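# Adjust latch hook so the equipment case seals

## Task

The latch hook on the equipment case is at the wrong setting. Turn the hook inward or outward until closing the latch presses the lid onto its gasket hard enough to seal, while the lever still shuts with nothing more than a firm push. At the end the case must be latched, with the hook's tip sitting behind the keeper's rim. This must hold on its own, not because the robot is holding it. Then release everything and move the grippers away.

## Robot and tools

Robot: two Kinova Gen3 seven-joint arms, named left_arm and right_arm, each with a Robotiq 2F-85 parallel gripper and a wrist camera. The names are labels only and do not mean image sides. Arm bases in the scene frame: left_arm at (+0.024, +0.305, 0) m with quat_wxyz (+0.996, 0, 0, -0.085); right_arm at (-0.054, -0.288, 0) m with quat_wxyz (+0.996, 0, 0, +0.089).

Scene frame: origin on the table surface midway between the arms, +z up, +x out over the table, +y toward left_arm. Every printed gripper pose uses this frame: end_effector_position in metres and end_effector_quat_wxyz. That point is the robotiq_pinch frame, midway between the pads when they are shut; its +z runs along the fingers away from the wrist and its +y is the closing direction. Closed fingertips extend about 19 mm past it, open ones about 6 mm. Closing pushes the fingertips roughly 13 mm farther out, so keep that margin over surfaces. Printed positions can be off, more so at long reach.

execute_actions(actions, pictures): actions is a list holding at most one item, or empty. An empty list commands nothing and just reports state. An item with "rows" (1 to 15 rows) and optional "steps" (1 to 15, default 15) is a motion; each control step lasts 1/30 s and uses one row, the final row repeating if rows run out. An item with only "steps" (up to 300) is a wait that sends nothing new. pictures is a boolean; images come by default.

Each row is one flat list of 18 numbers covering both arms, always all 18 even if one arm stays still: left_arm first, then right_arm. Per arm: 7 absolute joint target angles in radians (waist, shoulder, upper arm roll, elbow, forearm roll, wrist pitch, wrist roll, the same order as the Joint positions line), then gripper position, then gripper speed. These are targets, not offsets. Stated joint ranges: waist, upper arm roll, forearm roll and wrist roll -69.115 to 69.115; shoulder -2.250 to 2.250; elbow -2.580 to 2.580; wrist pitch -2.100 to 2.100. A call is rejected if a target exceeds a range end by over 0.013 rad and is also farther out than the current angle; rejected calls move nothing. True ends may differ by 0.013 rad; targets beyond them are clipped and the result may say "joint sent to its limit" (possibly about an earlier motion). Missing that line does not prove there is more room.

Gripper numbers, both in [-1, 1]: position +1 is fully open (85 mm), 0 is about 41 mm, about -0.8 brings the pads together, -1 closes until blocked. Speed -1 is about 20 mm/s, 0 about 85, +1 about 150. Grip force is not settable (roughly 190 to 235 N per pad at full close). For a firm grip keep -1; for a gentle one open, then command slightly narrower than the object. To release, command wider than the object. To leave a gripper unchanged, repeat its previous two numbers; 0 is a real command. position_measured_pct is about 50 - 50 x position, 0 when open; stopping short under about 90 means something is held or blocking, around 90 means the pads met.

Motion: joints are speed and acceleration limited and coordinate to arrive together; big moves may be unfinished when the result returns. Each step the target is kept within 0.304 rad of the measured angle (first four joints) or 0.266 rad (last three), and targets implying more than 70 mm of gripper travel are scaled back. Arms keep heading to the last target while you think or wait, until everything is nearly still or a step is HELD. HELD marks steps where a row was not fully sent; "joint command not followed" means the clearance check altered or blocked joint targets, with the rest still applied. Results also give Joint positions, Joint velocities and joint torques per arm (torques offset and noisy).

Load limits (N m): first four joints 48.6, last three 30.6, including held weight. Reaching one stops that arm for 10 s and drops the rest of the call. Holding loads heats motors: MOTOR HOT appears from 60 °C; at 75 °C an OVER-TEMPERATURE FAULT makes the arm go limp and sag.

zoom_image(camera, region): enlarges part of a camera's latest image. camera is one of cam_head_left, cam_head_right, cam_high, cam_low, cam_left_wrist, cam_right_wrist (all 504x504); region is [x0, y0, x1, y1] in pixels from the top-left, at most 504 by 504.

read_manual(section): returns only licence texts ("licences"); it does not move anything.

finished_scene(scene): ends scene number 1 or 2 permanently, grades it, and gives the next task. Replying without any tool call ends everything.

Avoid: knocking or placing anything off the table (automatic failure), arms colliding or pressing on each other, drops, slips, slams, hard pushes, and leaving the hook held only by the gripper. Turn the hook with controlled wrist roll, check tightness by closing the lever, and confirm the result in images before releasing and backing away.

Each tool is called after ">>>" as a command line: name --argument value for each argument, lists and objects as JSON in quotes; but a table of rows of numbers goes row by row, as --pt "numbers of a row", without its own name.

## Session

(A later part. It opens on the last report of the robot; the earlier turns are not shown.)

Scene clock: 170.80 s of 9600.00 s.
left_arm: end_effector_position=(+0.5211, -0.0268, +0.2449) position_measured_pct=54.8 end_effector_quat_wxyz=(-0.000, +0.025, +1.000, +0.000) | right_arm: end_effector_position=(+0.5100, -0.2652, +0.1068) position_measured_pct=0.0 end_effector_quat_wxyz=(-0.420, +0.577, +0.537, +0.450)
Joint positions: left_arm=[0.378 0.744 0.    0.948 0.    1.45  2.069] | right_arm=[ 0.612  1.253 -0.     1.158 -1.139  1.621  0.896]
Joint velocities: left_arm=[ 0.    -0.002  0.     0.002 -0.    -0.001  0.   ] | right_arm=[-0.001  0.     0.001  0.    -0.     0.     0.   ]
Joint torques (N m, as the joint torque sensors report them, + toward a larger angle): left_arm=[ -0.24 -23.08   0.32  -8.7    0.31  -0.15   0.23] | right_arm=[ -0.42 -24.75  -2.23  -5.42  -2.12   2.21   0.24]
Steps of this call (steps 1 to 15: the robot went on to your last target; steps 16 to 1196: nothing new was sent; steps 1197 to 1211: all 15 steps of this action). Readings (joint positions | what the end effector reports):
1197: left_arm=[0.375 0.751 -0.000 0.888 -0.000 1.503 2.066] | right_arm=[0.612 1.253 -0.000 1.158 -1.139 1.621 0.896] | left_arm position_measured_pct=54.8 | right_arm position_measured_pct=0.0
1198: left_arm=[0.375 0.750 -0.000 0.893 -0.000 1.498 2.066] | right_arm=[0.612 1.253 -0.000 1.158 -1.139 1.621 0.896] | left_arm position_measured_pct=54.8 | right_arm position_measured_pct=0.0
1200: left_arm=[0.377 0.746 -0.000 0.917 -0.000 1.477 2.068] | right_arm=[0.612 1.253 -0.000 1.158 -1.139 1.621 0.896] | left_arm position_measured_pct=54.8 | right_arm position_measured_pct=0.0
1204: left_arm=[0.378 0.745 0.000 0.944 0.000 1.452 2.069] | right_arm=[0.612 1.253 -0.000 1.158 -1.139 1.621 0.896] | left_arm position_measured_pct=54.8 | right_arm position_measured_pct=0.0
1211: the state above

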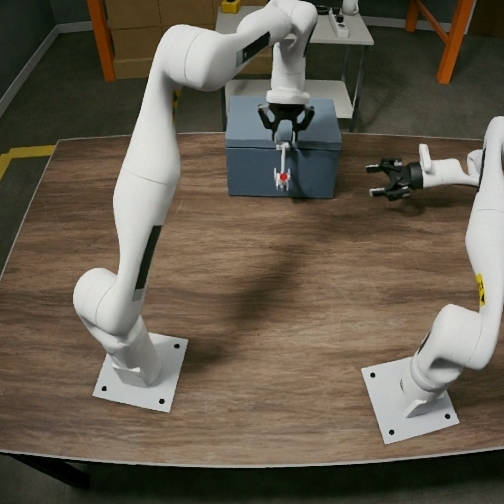

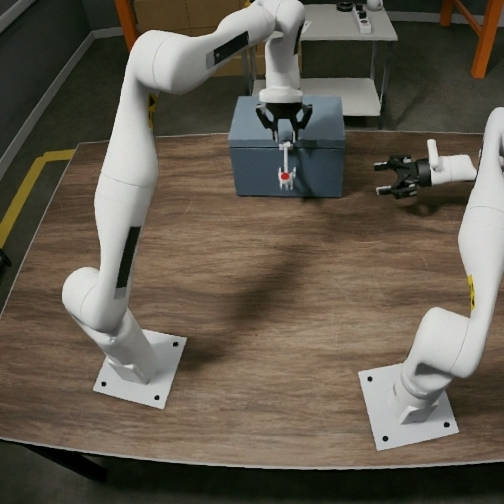

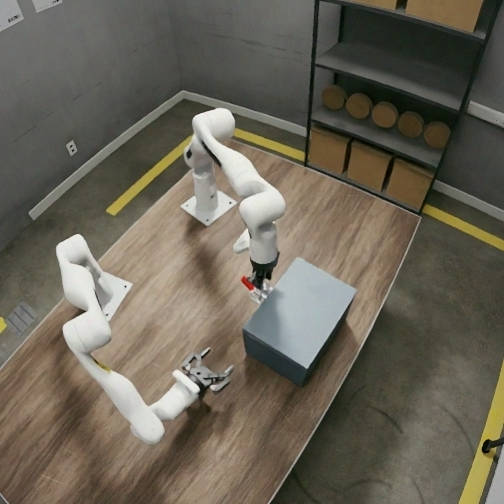

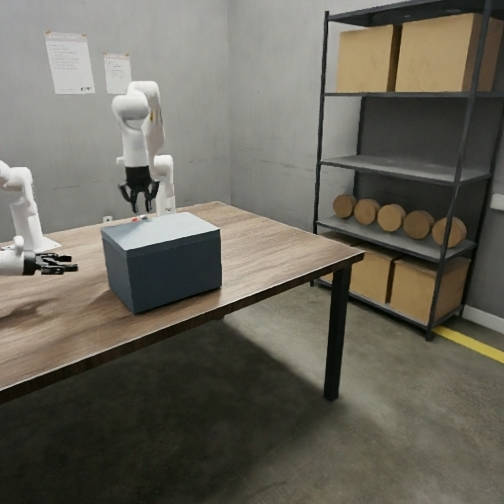

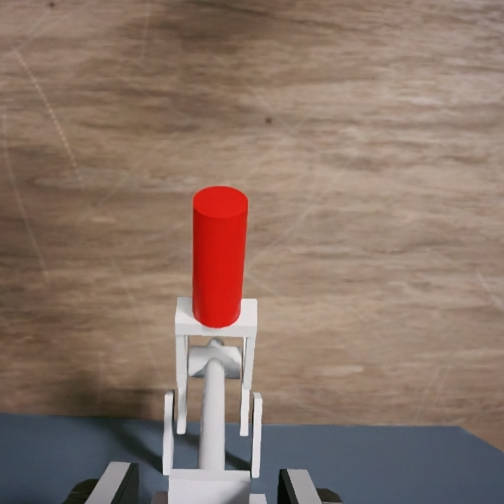

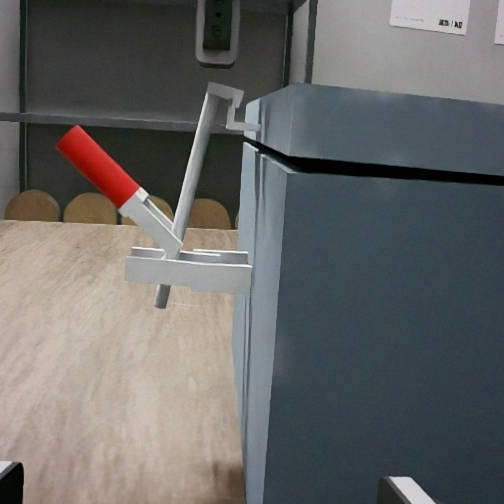

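>>> execute_actions --actions '[{"rows":[[0.3782,0.7508,0,0.9867,0,1.4042,2.0693,-0.1,0,0.6118,1.2528,0,1.158,-1.1386,1.6209,0.8957,1,0]],"steps":12}]' --pictures false

>>> execute_actions --actions '[{"rows":[[0.3782,0.7508,0,0.9867,0,1.4042,2.0693,-0.5,-0.3,0.6118,1.2528,0,1.158,-1.1386,1.6209,0.8957,1,0]],"steps":15}]'

>>> zoom_image --camera "cam_right_wrist" --region '[170, 30, 290, 150]'

Scene clock: 192.37 s of 9600.00 s.
left_arm: end_effector_position=(+0.5211, -0.0268, +0.2290) position_measured_pct=54.8 end_effector_quat_wxyz=(-0.000, +0.025, +1.000, +0.000) | right_arm: end_effector_position=(+0.5100, -0.2652, +0.1068) position_measured_pct=0.0 end_effector_quat_wxyz=(-0.420, +0.577, +0.537, +0.450)
Joint positions: left_arm=[ 0.378  0.751 -0.     0.986  0.     1.405  2.069] | right_arm=[ 0.612  1.253 -0.     1.158 -1.139  1.621  0.896]
Joint velocities: left_arm=[ 0.001 -0.    -0.     0.004  0.    -0.004  0.   ] | right_arm=[ 0.    -0.001  0.     0.    -0.    -0.    -0.   ]
Joint torques (N m, as the joint torque sensors report them, + toward a larger angle): left_arm=[ -0.46 -22.89   0.4   -9.05   0.19  -0.17   0.01] | right_arm=[ -0.3  -24.44  -2.17  -5.42  -2.05   2.28   0.32]
Steps of this call (steps 1 to 15: the robot went on to your last target; steps 16 to 635: nothing new was sent; steps 636 to 647: all 12 steps of this action). Readings (joint positions | what the end effector reports):
636: left_arm=[0.378 0.744 0.000 0.949 0.000 1.448 2.069] | right_arm=[0.612 1.253 -0.000 1.158 -1.139 1.621 0.896] | left_arm position_measured_pct=54.8 | right_arm position_measured_pct=0.0
637: left_arm=[0.378 0.745 0.000 0.954 0.000 1.443 2.069] | right_arm=[0.612 1.253 -0.000 1.158 -1.139 1.621 0.896] | left_arm position_measured_pct=54.8 | right_arm position_measured_pct=0.0
639: left_arm=[0.378 0.748 0.000 0.972 0.000 1.422 2.069] | right_arm=[0.612 1.253 -0.000 1.158 -1.139 1.621 0.896] | left_arm position_measured_pct=54.8 | right_arm position_measured_pct=0.0
643: left_arm=[0.378 0.751 -0.000 0.985 -0.000 1.406 2.069] | right_arm=[0.612 1.253 -0.000 1.158 -1.139 1.621 0.896] | left_arm position_measured_pct=54.8 | right_arm position_measured_pct=0.0
647: the state above

Scene clock: 192.87 s of 9600.00 s.
left_arm: end_effector_position=(+0.5212, -0.0266, +0.2293) position_measured_pct=71.0 end_effector_quat_wxyz=(+0.000, +0.024, +1.000, +0.000) | right_arm: end_effector_position=(+0.5100, -0.2652, +0.1068) position_measured_pct=0.0 end_effector_quat_wxyz=(-0.420, +0.577, +0.537, +0.450)
Joint positions: left_arm=[ 0.378  0.75  -0.     0.987 -0.     1.404  2.069] | right_arm=[ 0.612  1.253 -0.     1.158 -1.139  1.621  0.896]
Joint velocities: left_arm=[ 0.     0.001 -0.002 -0.     0.     0.     0.001] | right_arm=[ 0.001 -0.    -0.     0.     0.    -0.     0.   ]
Joint torques (N m, as the joint torque sensors report them, + toward a larger angle): left_arm=[  0.1  -22.37   0.53  -8.66   0.53  -0.07  -0.04] | right_arm=[ -0.17 -24.66  -2.02  -5.29  -2.11   2.25   0.14]
Steps of this call (steps 1 to 15: all 15 steps of this action). Readings (joint positions | what the end effector reports):
1: left_arm=[0.378 0.751 -0.000 0.986 0.000 1.404 2.069] | right_arm=[0.612 1.253 -0.000 1.158 -1.139 1.621 0.896] | left_arm position_measured_pct=54.8 | right_arm position_measured_pct=0.0
2: left_arm=[0.378 0.751 0.000 0.987 0.000 1.404 2.069] | right_arm=[0.612 1.253 -0.000 1.158 -1.139 1.621 0.896] | left_arm position_measured_pct=55.2 | right_arm position_measured_pct=0.0
4: left_arm=[0.378 0.751 0.000 0.987 0.000 1.404 2.069] | right_arm=[0.612 1.253 -0.000 1.158 -1.139 1.621 0.896] | left_arm position_measured_pct=58.3 | right_arm position_measured_pct=0.0
8: left_arm=[0.378 0.751 -0.000 0.987 -0.000 1.404 2.069] | right_arm=[0.612 1.253 -0.000 1.158 -1.139 1.621 0.896] | left_arm position_measured_pct=67.1 | right_arm position_measured_pct=0.0
15: the state above

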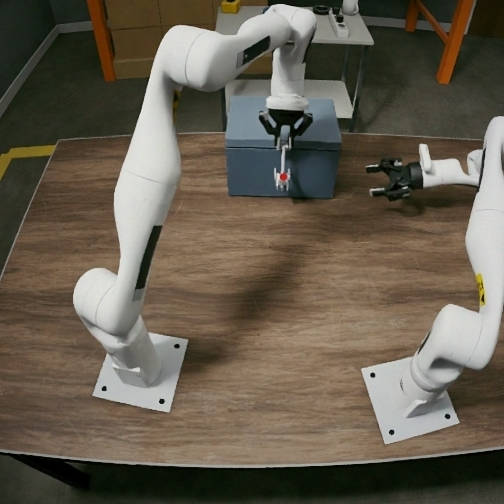

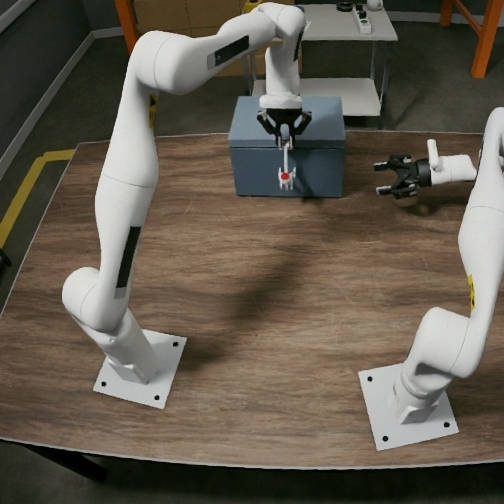

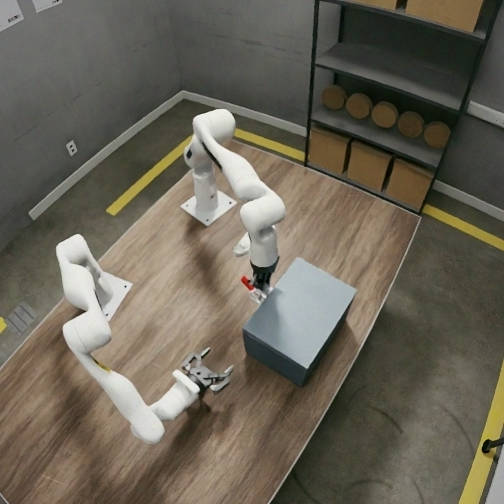

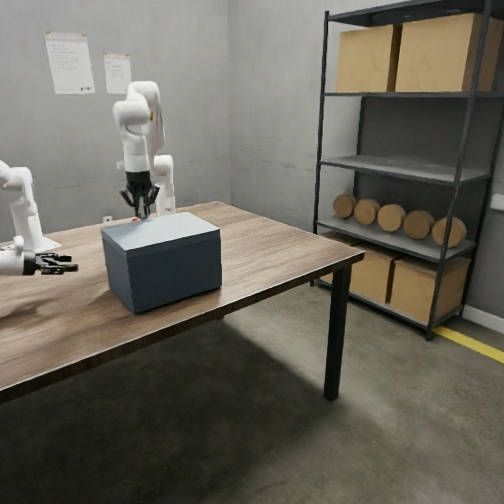

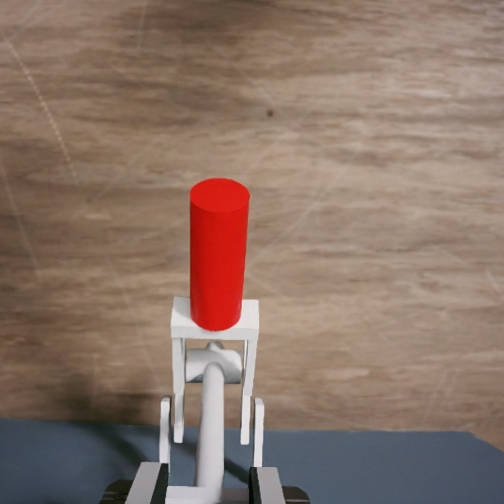

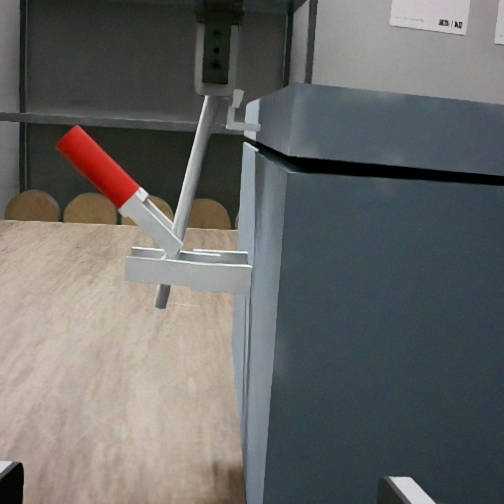

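Region (170, 30, 290, 150) of cam_right_wrist's 504x504 image, scaled by 4.200.

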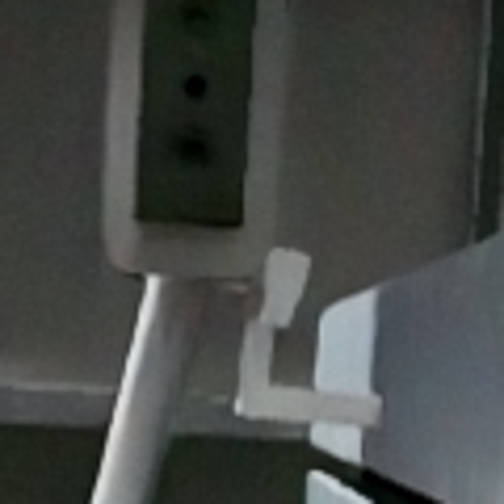

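>>> execute_actions --actions '[{"rows":[[0.3863,0.7261,0,1.028,0,1.3875,2.0774,-0.5,-0.3,0.6118,1.2528,0,1.158,-1.1386,1.6209,0.8957,1,0]],"steps":15}]'

>>> zoom_image --camera "cam_right_wrist" --region '[40, 30, 300, 320]'

Scene clock: 229.03 s of 9600.00 s.
left_arm: end_effector_position=(+0.5122, -0.0261, +0.2310) position_measured_pct=71.0 end_effector_quat_wxyz=(+0.001, +0.024, +1.000, -0.000) | right_arm: end_effector_position=(+0.5100, -0.2652, +0.1068) position_measured_pct=0.0 end_effector_quat_wxyz=(-0.420, +0.577, +0.537, +0.450)
Joint positions: left_arm=[ 0.386  0.726 -0.001  1.027 -0.001  1.386  2.077] | right_arm=[ 0.612  1.253 -0.     1.158 -1.139  1.621  0.896]
Joint velocities: left_arm=[ 0.001 -0.002  0.001  0.002 -0.001 -0.     0.   ] | right_arm=[-0.001 -0.001 -0.    -0.    -0.    -0.    -0.   ]
Joint torques (N m, as the joint torque sensors report them, + toward a larger angle): left_arm=[  0.43 -22.55   0.68  -7.73   0.45   0.52   0.05] | right_arm=[ -0.29 -24.29  -2.05  -5.16  -2.18   2.     0.21]
Steps of this call (steps 1 to 15: the robot went on to your last target; steps 16 to 1070: nothing new was sent; steps 1071 to 1085: all 15 steps of this action). Readings (joint positions | what the end effector reports):
1071: left_arm=[0.378 0.749 -0.000 0.988 -0.000 1.404 2.069] | right_arm=[0.612 1.253 -0.000 1.158 -1.139 1.621 0.896] | left_arm position_measured_pct=71.0 | right_arm position_measured_pct=0.0
1072: left_arm=[0.380 0.746 -0.000 0.994 -0.000 1.401 2.070] | right_arm=[0.612 1.253 -0.000 1.158 -1.139 1.621 0.896] | left_arm position_measured_pct=71.0 | right_arm position_measured_pct=0.0
1074: left_arm=[0.383 0.735 -0.000 1.012 -0.000 1.394 2.074] | right_arm=[0.612 1.253 -0.000 1.158 -1.139 1.621 0.896] | left_arm position_measured_pct=71.0 | right_arm position_measured_pct=0.0
1078: left_arm=[0.385 0.728 -0.001 1.024 -0.001 1.387 2.077] | right_arm=[0.612 1.253 -0.000 1.158 -1.139 1.621 0.896] | left_arm position_measured_pct=71.0 | right_arm position_measured_pct=0.0
1085: the state above

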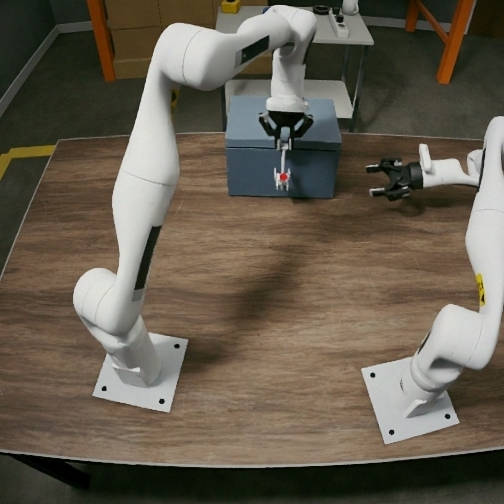

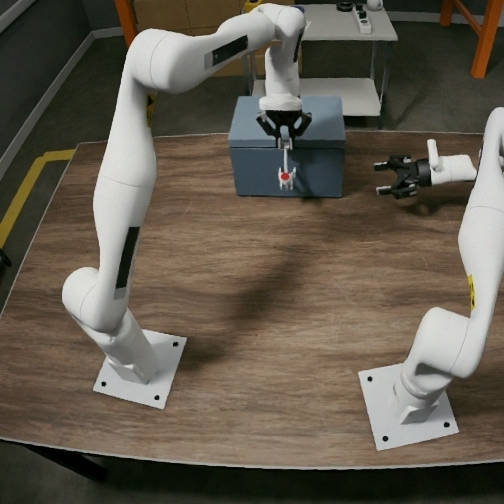

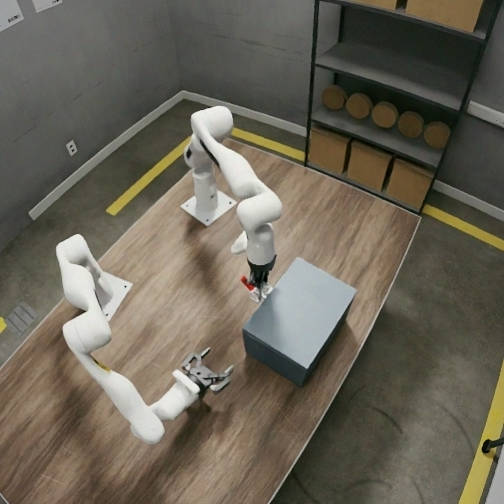

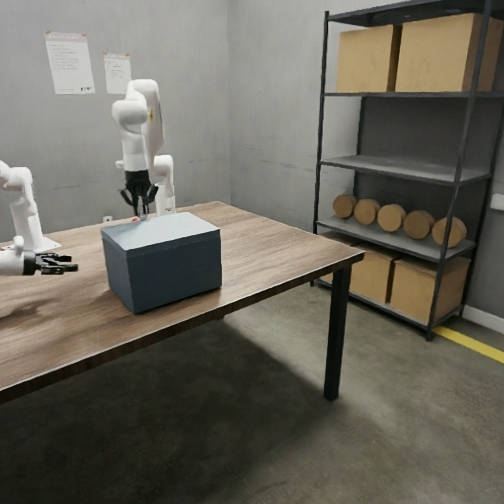

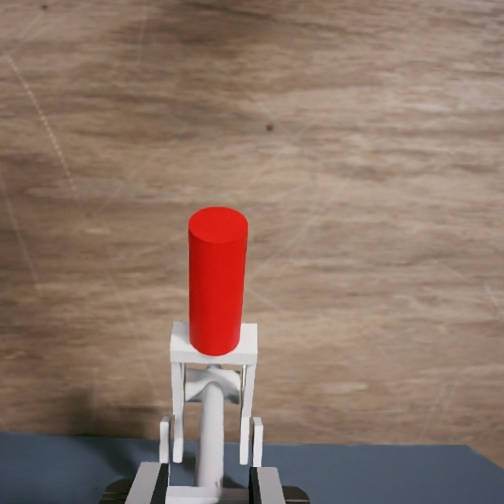

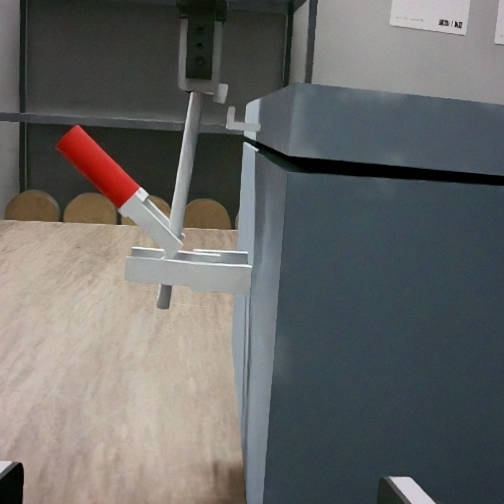

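Region (40, 30, 300, 320) of cam_right_wrist's 504x504 image, scaled by 1.738; it fills the left 452 columns of this view, and the rest is white.

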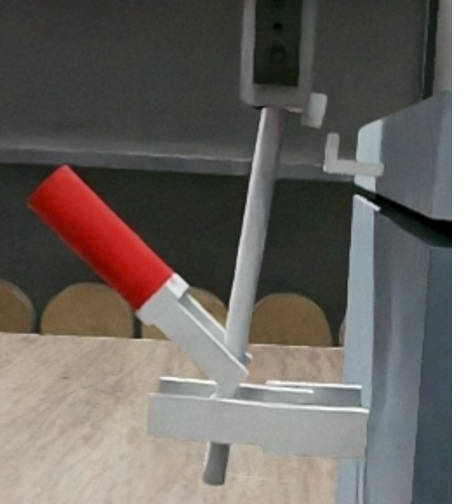

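>>> execute_actions --actions '[{"rows":[[0.3959,0.6995,0,1.0765,0,1.3656,2.087,-0.5,-0.3,0.6118,1.2528,0,1.158,-1.1386,1.6209,0.8957,1,0]],"steps":15}]'

>>> zoom_image --camera "cam_right_wrist" --region '[100, 0, 260, 320]'

Scene clock: 236.73 s of 9600.00 s.
left_arm: end_effector_position=(+0.5009, -0.0256, +0.2320) position_measured_pct=71.0 end_effector_quat_wxyz=(+0.002, +0.024, +1.000, -0.000) | right_arm: end_effector_position=(+0.5100, -0.2652, +0.1068) position_measured_pct=0.0 end_effector_quat_wxyz=(-0.420, +0.577, +0.537, +0.450)
Joint positions: left_arm=[ 0.395  0.699 -0.001  1.075 -0.001  1.364  2.087] | right_arm=[ 0.612  1.253 -0.     1.158 -1.139  1.621  0.896]
Joint velocities: left_arm=[ 0.001 -0.    -0.     0.003  0.001  0.001 -0.   ] | right_arm=[-0.001 -0.    -0.     0.    -0.001 -0.001  0.   ]
Joint torques (N m, as the joint torque sensors report them, + toward a larger angle): left_arm=[ -0.44 -21.63   0.76  -7.93   0.72   0.48   0.27] | right_arm=[ -0.37 -24.56  -2.11  -5.19  -1.82   2.28   0.34]
Steps of this call (steps 1 to 15: the robot went on to your last target; steps 16 to 216: nothing new was sent; steps 217 to 231: all 15 steps of this action). Readings (joint positions | what the end effector reports):
217: left_arm=[0.386 0.726 -0.001 1.028 -0.001 1.385 2.078] | right_arm=[0.612 1.253 -0.000 1.158 -1.139 1.621 0.896] | left_arm position_measured_pct=71.0 | right_arm position_measured_pct=0.0
218: left_arm=[0.387 0.722 -0.001 1.034 -0.001 1.383 2.078] | right_arm=[0.612 1.253 -0.000 1.158 -1.139 1.621 0.896] | left_arm position_measured_pct=71.0 | right_arm position_measured_pct=0.0
220: left_arm=[0.392 0.710 -0.001 1.055 -0.001 1.374 2.083] | right_arm=[0.612 1.253 -0.000 1.158 -1.139 1.621 0.896] | left_arm position_measured_pct=71.0 | right_arm position_measured_pct=0.0
224: left_arm=[0.395 0.701 -0.000 1.072 -0.001 1.365 2.087] | right_arm=[0.612 1.253 -0.000 1.158 -1.139 1.621 0.896] | left_arm position_measured_pct=71.0 | right_arm position_measured_pct=0.0
231: the state above

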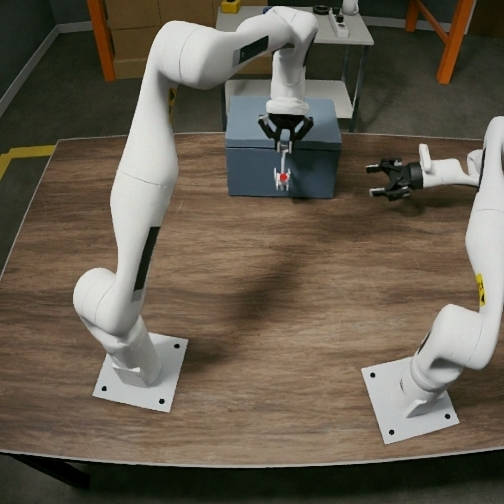

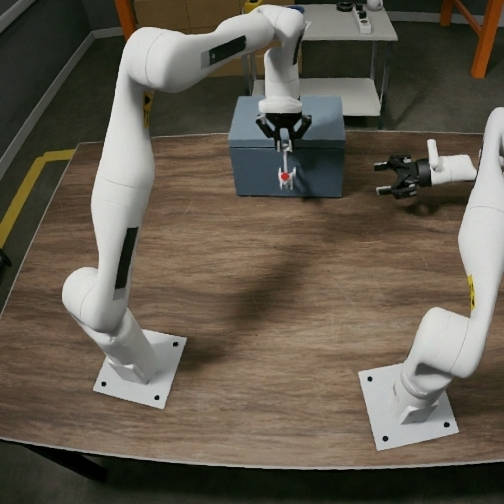

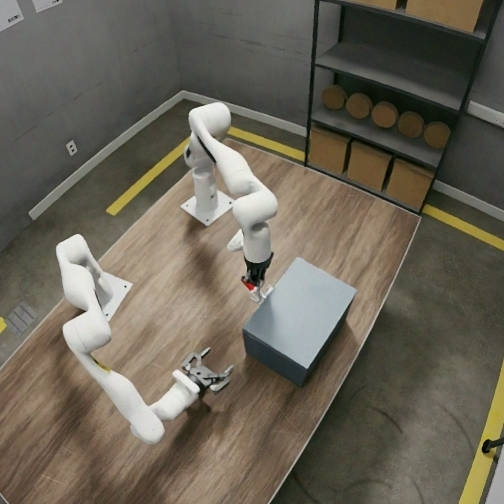

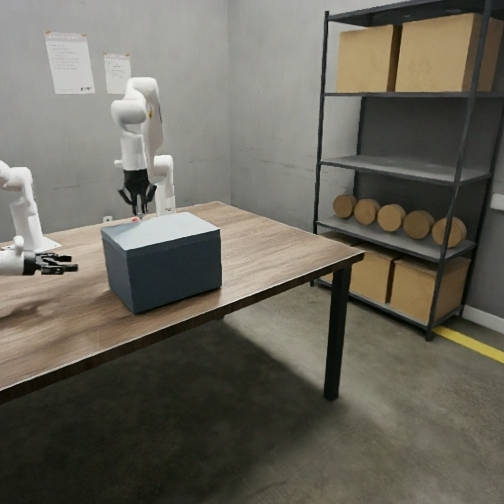

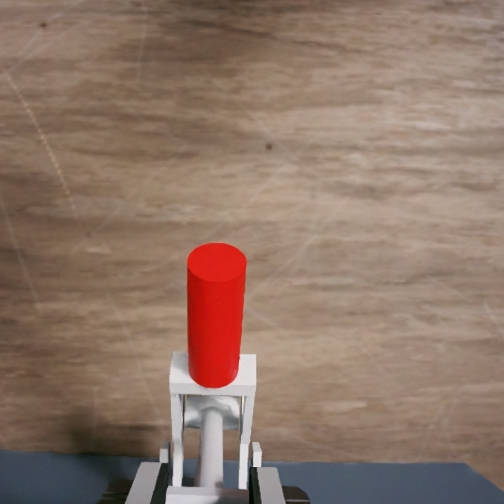

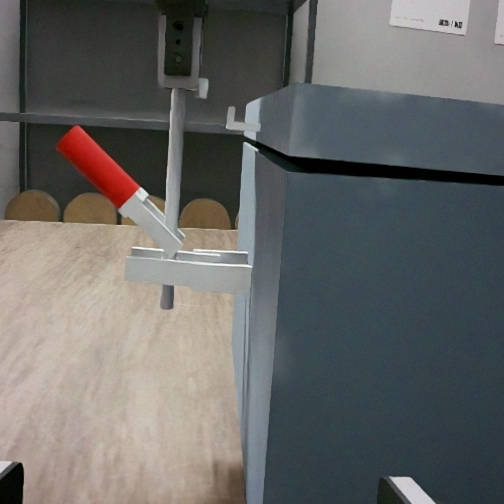

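Region (100, 0, 260, 320) of cam_right_wrist's 504x504 image, scaled by 1.575.

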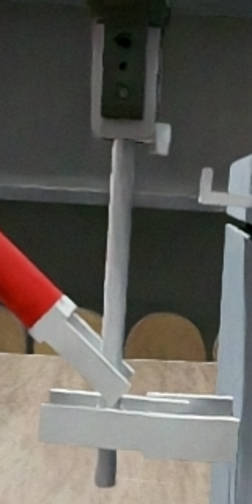

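>>> zoom_image --camera "cam_right_wrist" --region '[150, 40, 250, 140]'

>>> zoom_image --camera "cam_right_wrist" --region '[270, 140, 330, 190]'

>>> zoom_image --camera "cam_right_wrist" --region '[120, 230, 220, 330]'

Region (150, 40, 250, 140) of cam_right_wrist's 504x504 image, scaled by 5.040.

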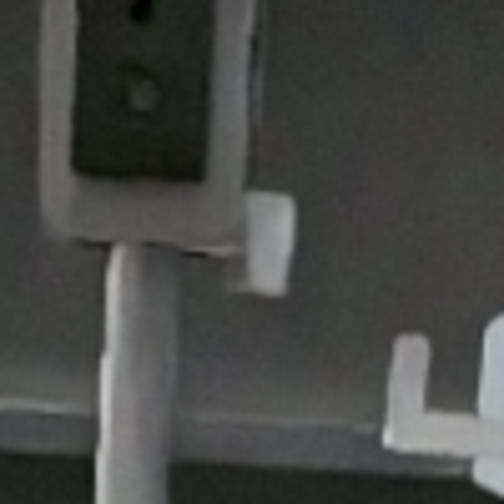

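Region (270, 140, 330, 190) of cam_right_wrist's 504x504 image, scaled by 8.400.

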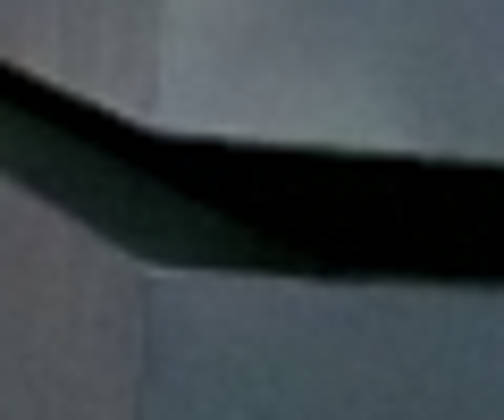

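Region (120, 230, 220, 330) of cam_right_wrist's 504x504 image, scaled by 5.040.

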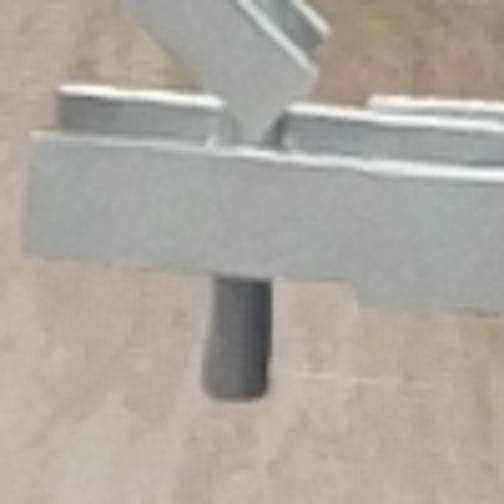

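>>> execute_actions --actions '[{"rows":[[0.3959,0.6995,0,1.0765,0,1.3656,2.087,-0.3,0,0.6118,1.2528,0,1.158,-1.1386,1.6209,0.8957,1,0]],"steps":8}]' --pictures false

>>> execute_actions --actions '[{"rows":[[0.3959,0.6995,0,1.0765,0,1.3656,2.087,-0.5,-0.3,0.6118,1.2528,0,1.158,-1.1386,1.6209,0.8957,1,0]],"steps":10}]' --pictures false

>>> execute_actions --actions '[{"rows":[[0.3959,0.6993,0,1.0758,0,1.3665,3.6578,-0.5,-0.3,0.6118,1.2528,0,1.158,-1.1386,1.6209,0.8957,1,0]],"steps":15}]' --pictures false

>>> execute_actions --actions '[{"steps":35}]'

Scene clock: 297.00 s of 9600.00 s.
left_arm: end_effector_position=(+0.4996, -0.0257, +0.2314) position_measured_pct=65.1 end_effector_quat_wxyz=(-0.000, +0.025, +1.000, -0.000) | right_arm: end_effector_position=(+0.5100, -0.2652, +0.1068) position_measured_pct=0.0 end_effector_quat_wxyz=(-0.420, +0.577, +0.537, +0.450)
Joint positions: left_arm=[0.396 0.7   0.    1.076 0.    1.366 2.087] | right_arm=[ 0.612  1.253 -0.     1.158 -1.139  1.621  0.896]
Joint velocities: left_arm=[ 0.001 -0.     0.001  0.     0.001  0.     0.   ] | right_arm=[-0.001 -0.001 -0.    -0.     0.    -0.     0.   ]
Joint torques (N m, as the joint torque sensors report them, + toward a larger angle): left_arm=[ -0.47 -21.99   0.64  -8.64   0.23  -0.36  -0.04] | right_arm=[  0.   -24.48  -2.3   -5.41  -1.98   2.21   0.26]
Steps of this call (steps 1 to 15: the robot went on to your last target; steps 16 to 1800: nothing new was sent; steps 1801 to 1808: all 8 steps of this action). Readings (joint positions | what the end effector reports):
1801: left_arm=[0.395 0.699 -0.001 1.075 -0.001 1.364 2.087] | right_arm=[0.612 1.253 -0.000 1.158 -1.139 1.621 0.896] | left_arm position_measured_pct=71.0 | right_arm position_measured_pct=0.0
1802: left_arm=[0.395 0.699 -0.000 1.075 -0.001 1.364 2.087] | right_arm=[0.612 1.253 -0.000 1.158 -1.139 1.621 0.896] | left_arm position_measured_pct=71.0 | right_arm position_measured_pct=0.0
1804: left_arm=[0.396 0.699 -0.000 1.076 -0.000 1.365 2.087] | right_arm=[0.612 1.253 -0.000 1.158 -1.139 1.621 0.896] | left_arm position_measured_pct=67.1 | right_arm position_measured_pct=0.0
1808: the state above

Scene clock: 297.33 s of 9600.00 s.
left_arm: end_effector_position=(+0.4997, -0.0257, +0.2317) position_measured_pct=71.0 end_effector_quat_wxyz=(+0.000, +0.025, +1.000, -0.000) | right_arm: end_effector_position=(+0.5100, -0.2652, +0.1068) position_measured_pct=0.0 end_effector_quat_wxyz=(-0.420, +0.577, +0.537, +0.450)
Joint positions: left_arm=[ 0.396  0.699 -0.     1.076 -0.     1.366  2.087] | right_arm=[ 0.612  1.253 -0.     1.158 -1.139  1.621  0.896]
Joint velocities: left_arm=[-0.001 -0.001 -0.     0.     0.     0.001  0.   ] | right_arm=[-0.     0.     0.     0.    -0.    -0.001 -0.   ]
Joint torques (N m, as the joint torque sensors report them, + toward a larger angle): left_arm=[ -0.36 -21.49   0.24  -8.56   0.22  -0.21  -0.13] | right_arm=[ -0.16 -24.47  -2.11  -5.03  -2.08   2.3    0.28]
Steps of this call (steps 1 to 10: all 10 steps of this action). Readings (joint positions | what the end effector reports):
1: left_arm=[0.396 0.700 0.000 1.076 0.000 1.366 2.087] | right_arm=[0.612 1.253 -0.000 1.158 -1.139 1.621 0.896] | left_arm position_measured_pct=65.1 | right_arm position_measured_pct=0.0
2: left_arm=[0.396 0.700 0.000 1.076 0.000 1.366 2.087] | right_arm=[0.612 1.253 -0.000 1.158 -1.139 1.621 0.896] | left_arm position_measured_pct=65.5 | right_arm position_measured_pct=0.0
4: left_arm=[0.396 0.699 -0.000 1.076 -0.000 1.366 2.087] | right_arm=[0.612 1.253 -0.000 1.158 -1.139 1.621 0.896] | left_arm position_measured_pct=68.7 | right_arm position_measured_pct=0.0
8: left_arm=[0.396 0.699 -0.000 1.076 -0.000 1.366 2.087] | right_arm=[0.612 1.253 -0.000 1.158 -1.139 1.621 0.896] | left_arm position_measured_pct=71.0 | right_arm position_measured_pct=0.0
10: the state above

Scene clock: 297.83 s of 9600.00 s.
left_arm: end_effector_position=(+0.4994, -0.0260, +0.2318) position_measured_pct=71.0 end_effector_quat_wxyz=(-0.000, -0.226, +0.974, -0.000) | right_arm: end_effector_position=(+0.5100, -0.2652, +0.1068) position_measured_pct=0.0 end_effector_quat_wxyz=(-0.420, +0.577, +0.537, +0.450)
Joint positions: left_arm=[0.396 0.699 0.    1.076 0.    1.367 2.593] | right_arm=[ 0.612  1.253 -0.     1.158 -1.139  1.621  0.896]
Joint velocities: left_arm=[ 0.001 -0.003  0.001 -0.     0.001  0.002  1.218] | right_arm=[-0.     0.     0.    -0.    -0.    -0.001 -0.   ]
Joint torques (N m, as the joint torque sensors report them, + toward a larger angle): left_arm=[ -0.42 -21.97   0.16  -8.5    0.36  -0.49   0.16] | right_arm=[ -0.24 -24.42  -2.18  -5.41  -1.97   2.21   0.13]
Steps of this call (steps 1 to 15: all 15 steps of this action). Readings (joint positions | what the end effector reports):
1: left_arm=[0.396 0.699 -0.000 1.076 -0.000 1.366 2.088] | right_arm=[0.612 1.253 -0.000 1.158 -1.139 1.621 0.896] | left_arm position_measured_pct=71.0 | right_arm position_measured_pct=0.0
2: left_arm=[0.396 0.699 -0.000 1.076 -0.000 1.366 2.098] | right_arm=[0.612 1.253 -0.000 1.158 -1.139 1.621 0.896] | left_arm position_measured_pct=71.0 | right_arm position_measured_pct=0.0
4: left_arm=[0.396 0.699 -0.000 1.076 -0.000 1.366 2.148] | right_arm=[0.612 1.253 -0.000 1.158 -1.139 1.621 0.896] | left_arm position_measured_pct=71.0 | right_arm position_measured_pct=0.0
8: left_arm=[0.396 0.699 0.000 1.076 0.000 1.366 2.308] | right_arm=[0.612 1.253 -0.000 1.158 -1.139 1.621 0.896] | left_arm position_measured_pct=71.0 | right_arm position_measured_pct=0.0
15: the state above

Scene clock: 299.00 s of 9600.00 s.
left_arm: end_effector_position=(+0.4992, -0.0265, +0.2320) position_measured_pct=71.0 end_effector_quat_wxyz=(+0.000, +0.689, -0.725, +0.000) | right_arm: end_effector_position=(+0.5100, -0.2652, +0.1068) position_measured_pct=0.0 end_effector_quat_wxyz=(-0.420, +0.577, +0.537, +0.450)
Joint positions: left_arm=[0.397 0.699 0.001 1.076 0.001 1.366 3.658] | right_arm=[ 0.612  1.253 -0.     1.158 -1.139  1.621  0.896]
Joint velocities: left_arm=[-0.001 -0.    -0.     0.     0.001  0.     0.002] | right_arm=[-0.002 -0.     0.    -0.    -0.001  0.     0.   ]
Joint torques (N m, as the joint torque sensors report them, + toward a larger angle): left_arm=[ -0.86 -22.29   0.35  -8.44   0.29  -0.21   0.08] | right_arm=[ -0.27 -24.82  -2.03  -5.49  -2.06   2.18   0.12]
Steps of this call (steps 1 to 35: the robot went on to your last target). Readings (joint positions | what the end effector reports):
1: left_arm=[0.396 0.699 0.000 1.076 0.000 1.367 2.633] | right_arm=[0.612 1.253 -0.000 1.158 -1.139 1.621 0.896] | left_arm position_measured_pct=71.0 | right_arm position_measured_pct=0.0
2: left_arm=[0.396 0.699 0.000 1.076 0.000 1.367 2.674] | right_arm=[0.612 1.253 -0.000 1.158 -1.139 1.621 0.896] | left_arm position_measured_pct=71.0 | right_arm position_measured_pct=0.0
4: left_arm=[0.396 0.699 0.000 1.076 0.000 1.367 2.755] | right_arm=[0.612 1.253 -0.000 1.158 -1.139 1.621 0.896] | left_arm position_measured_pct=71.0 | right_arm position_measured_pct=0.0
8: left_arm=[0.396 0.699 0.000 1.076 0.000 1.367 2.918] | right_arm=[0.612 1.253 -0.000 1.158 -1.139 1.621 0.896] | left_arm position_measured_pct=71.0 | right_arm position_measured_pct=0.0
35: the state above

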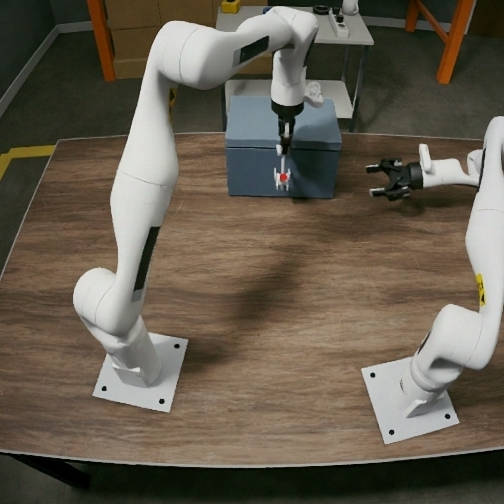

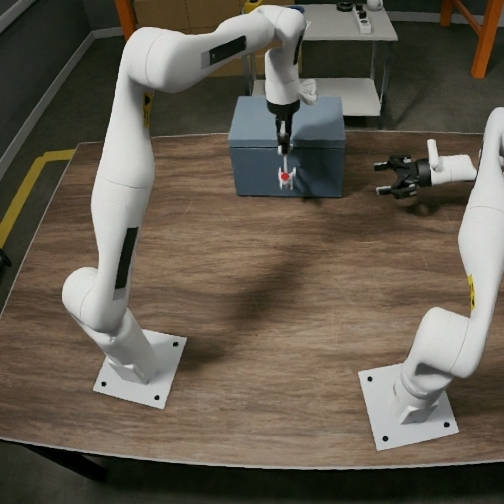

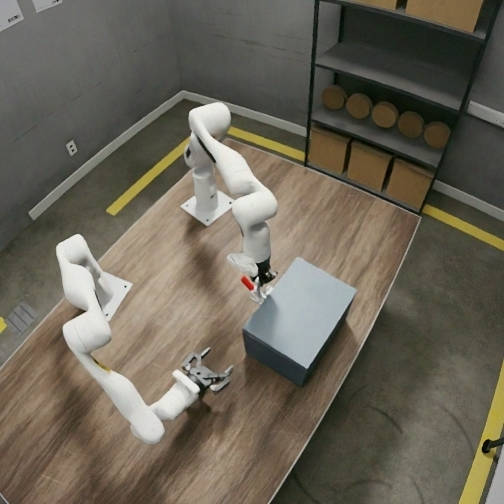

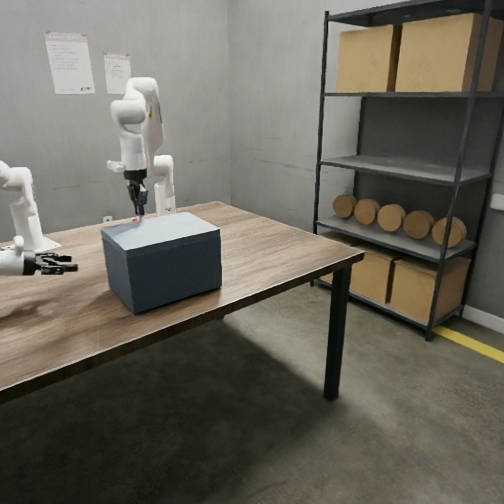

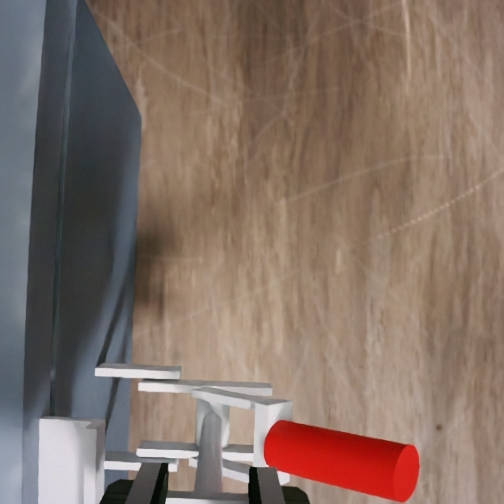

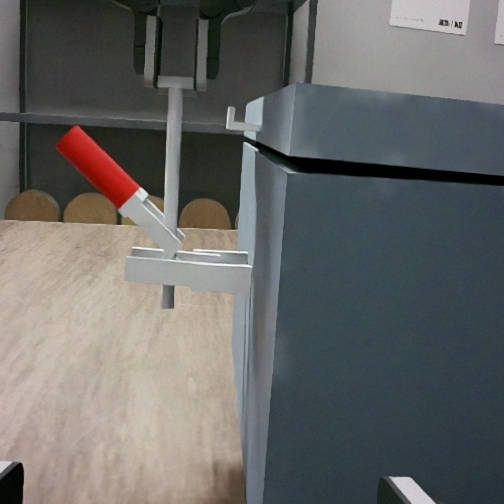

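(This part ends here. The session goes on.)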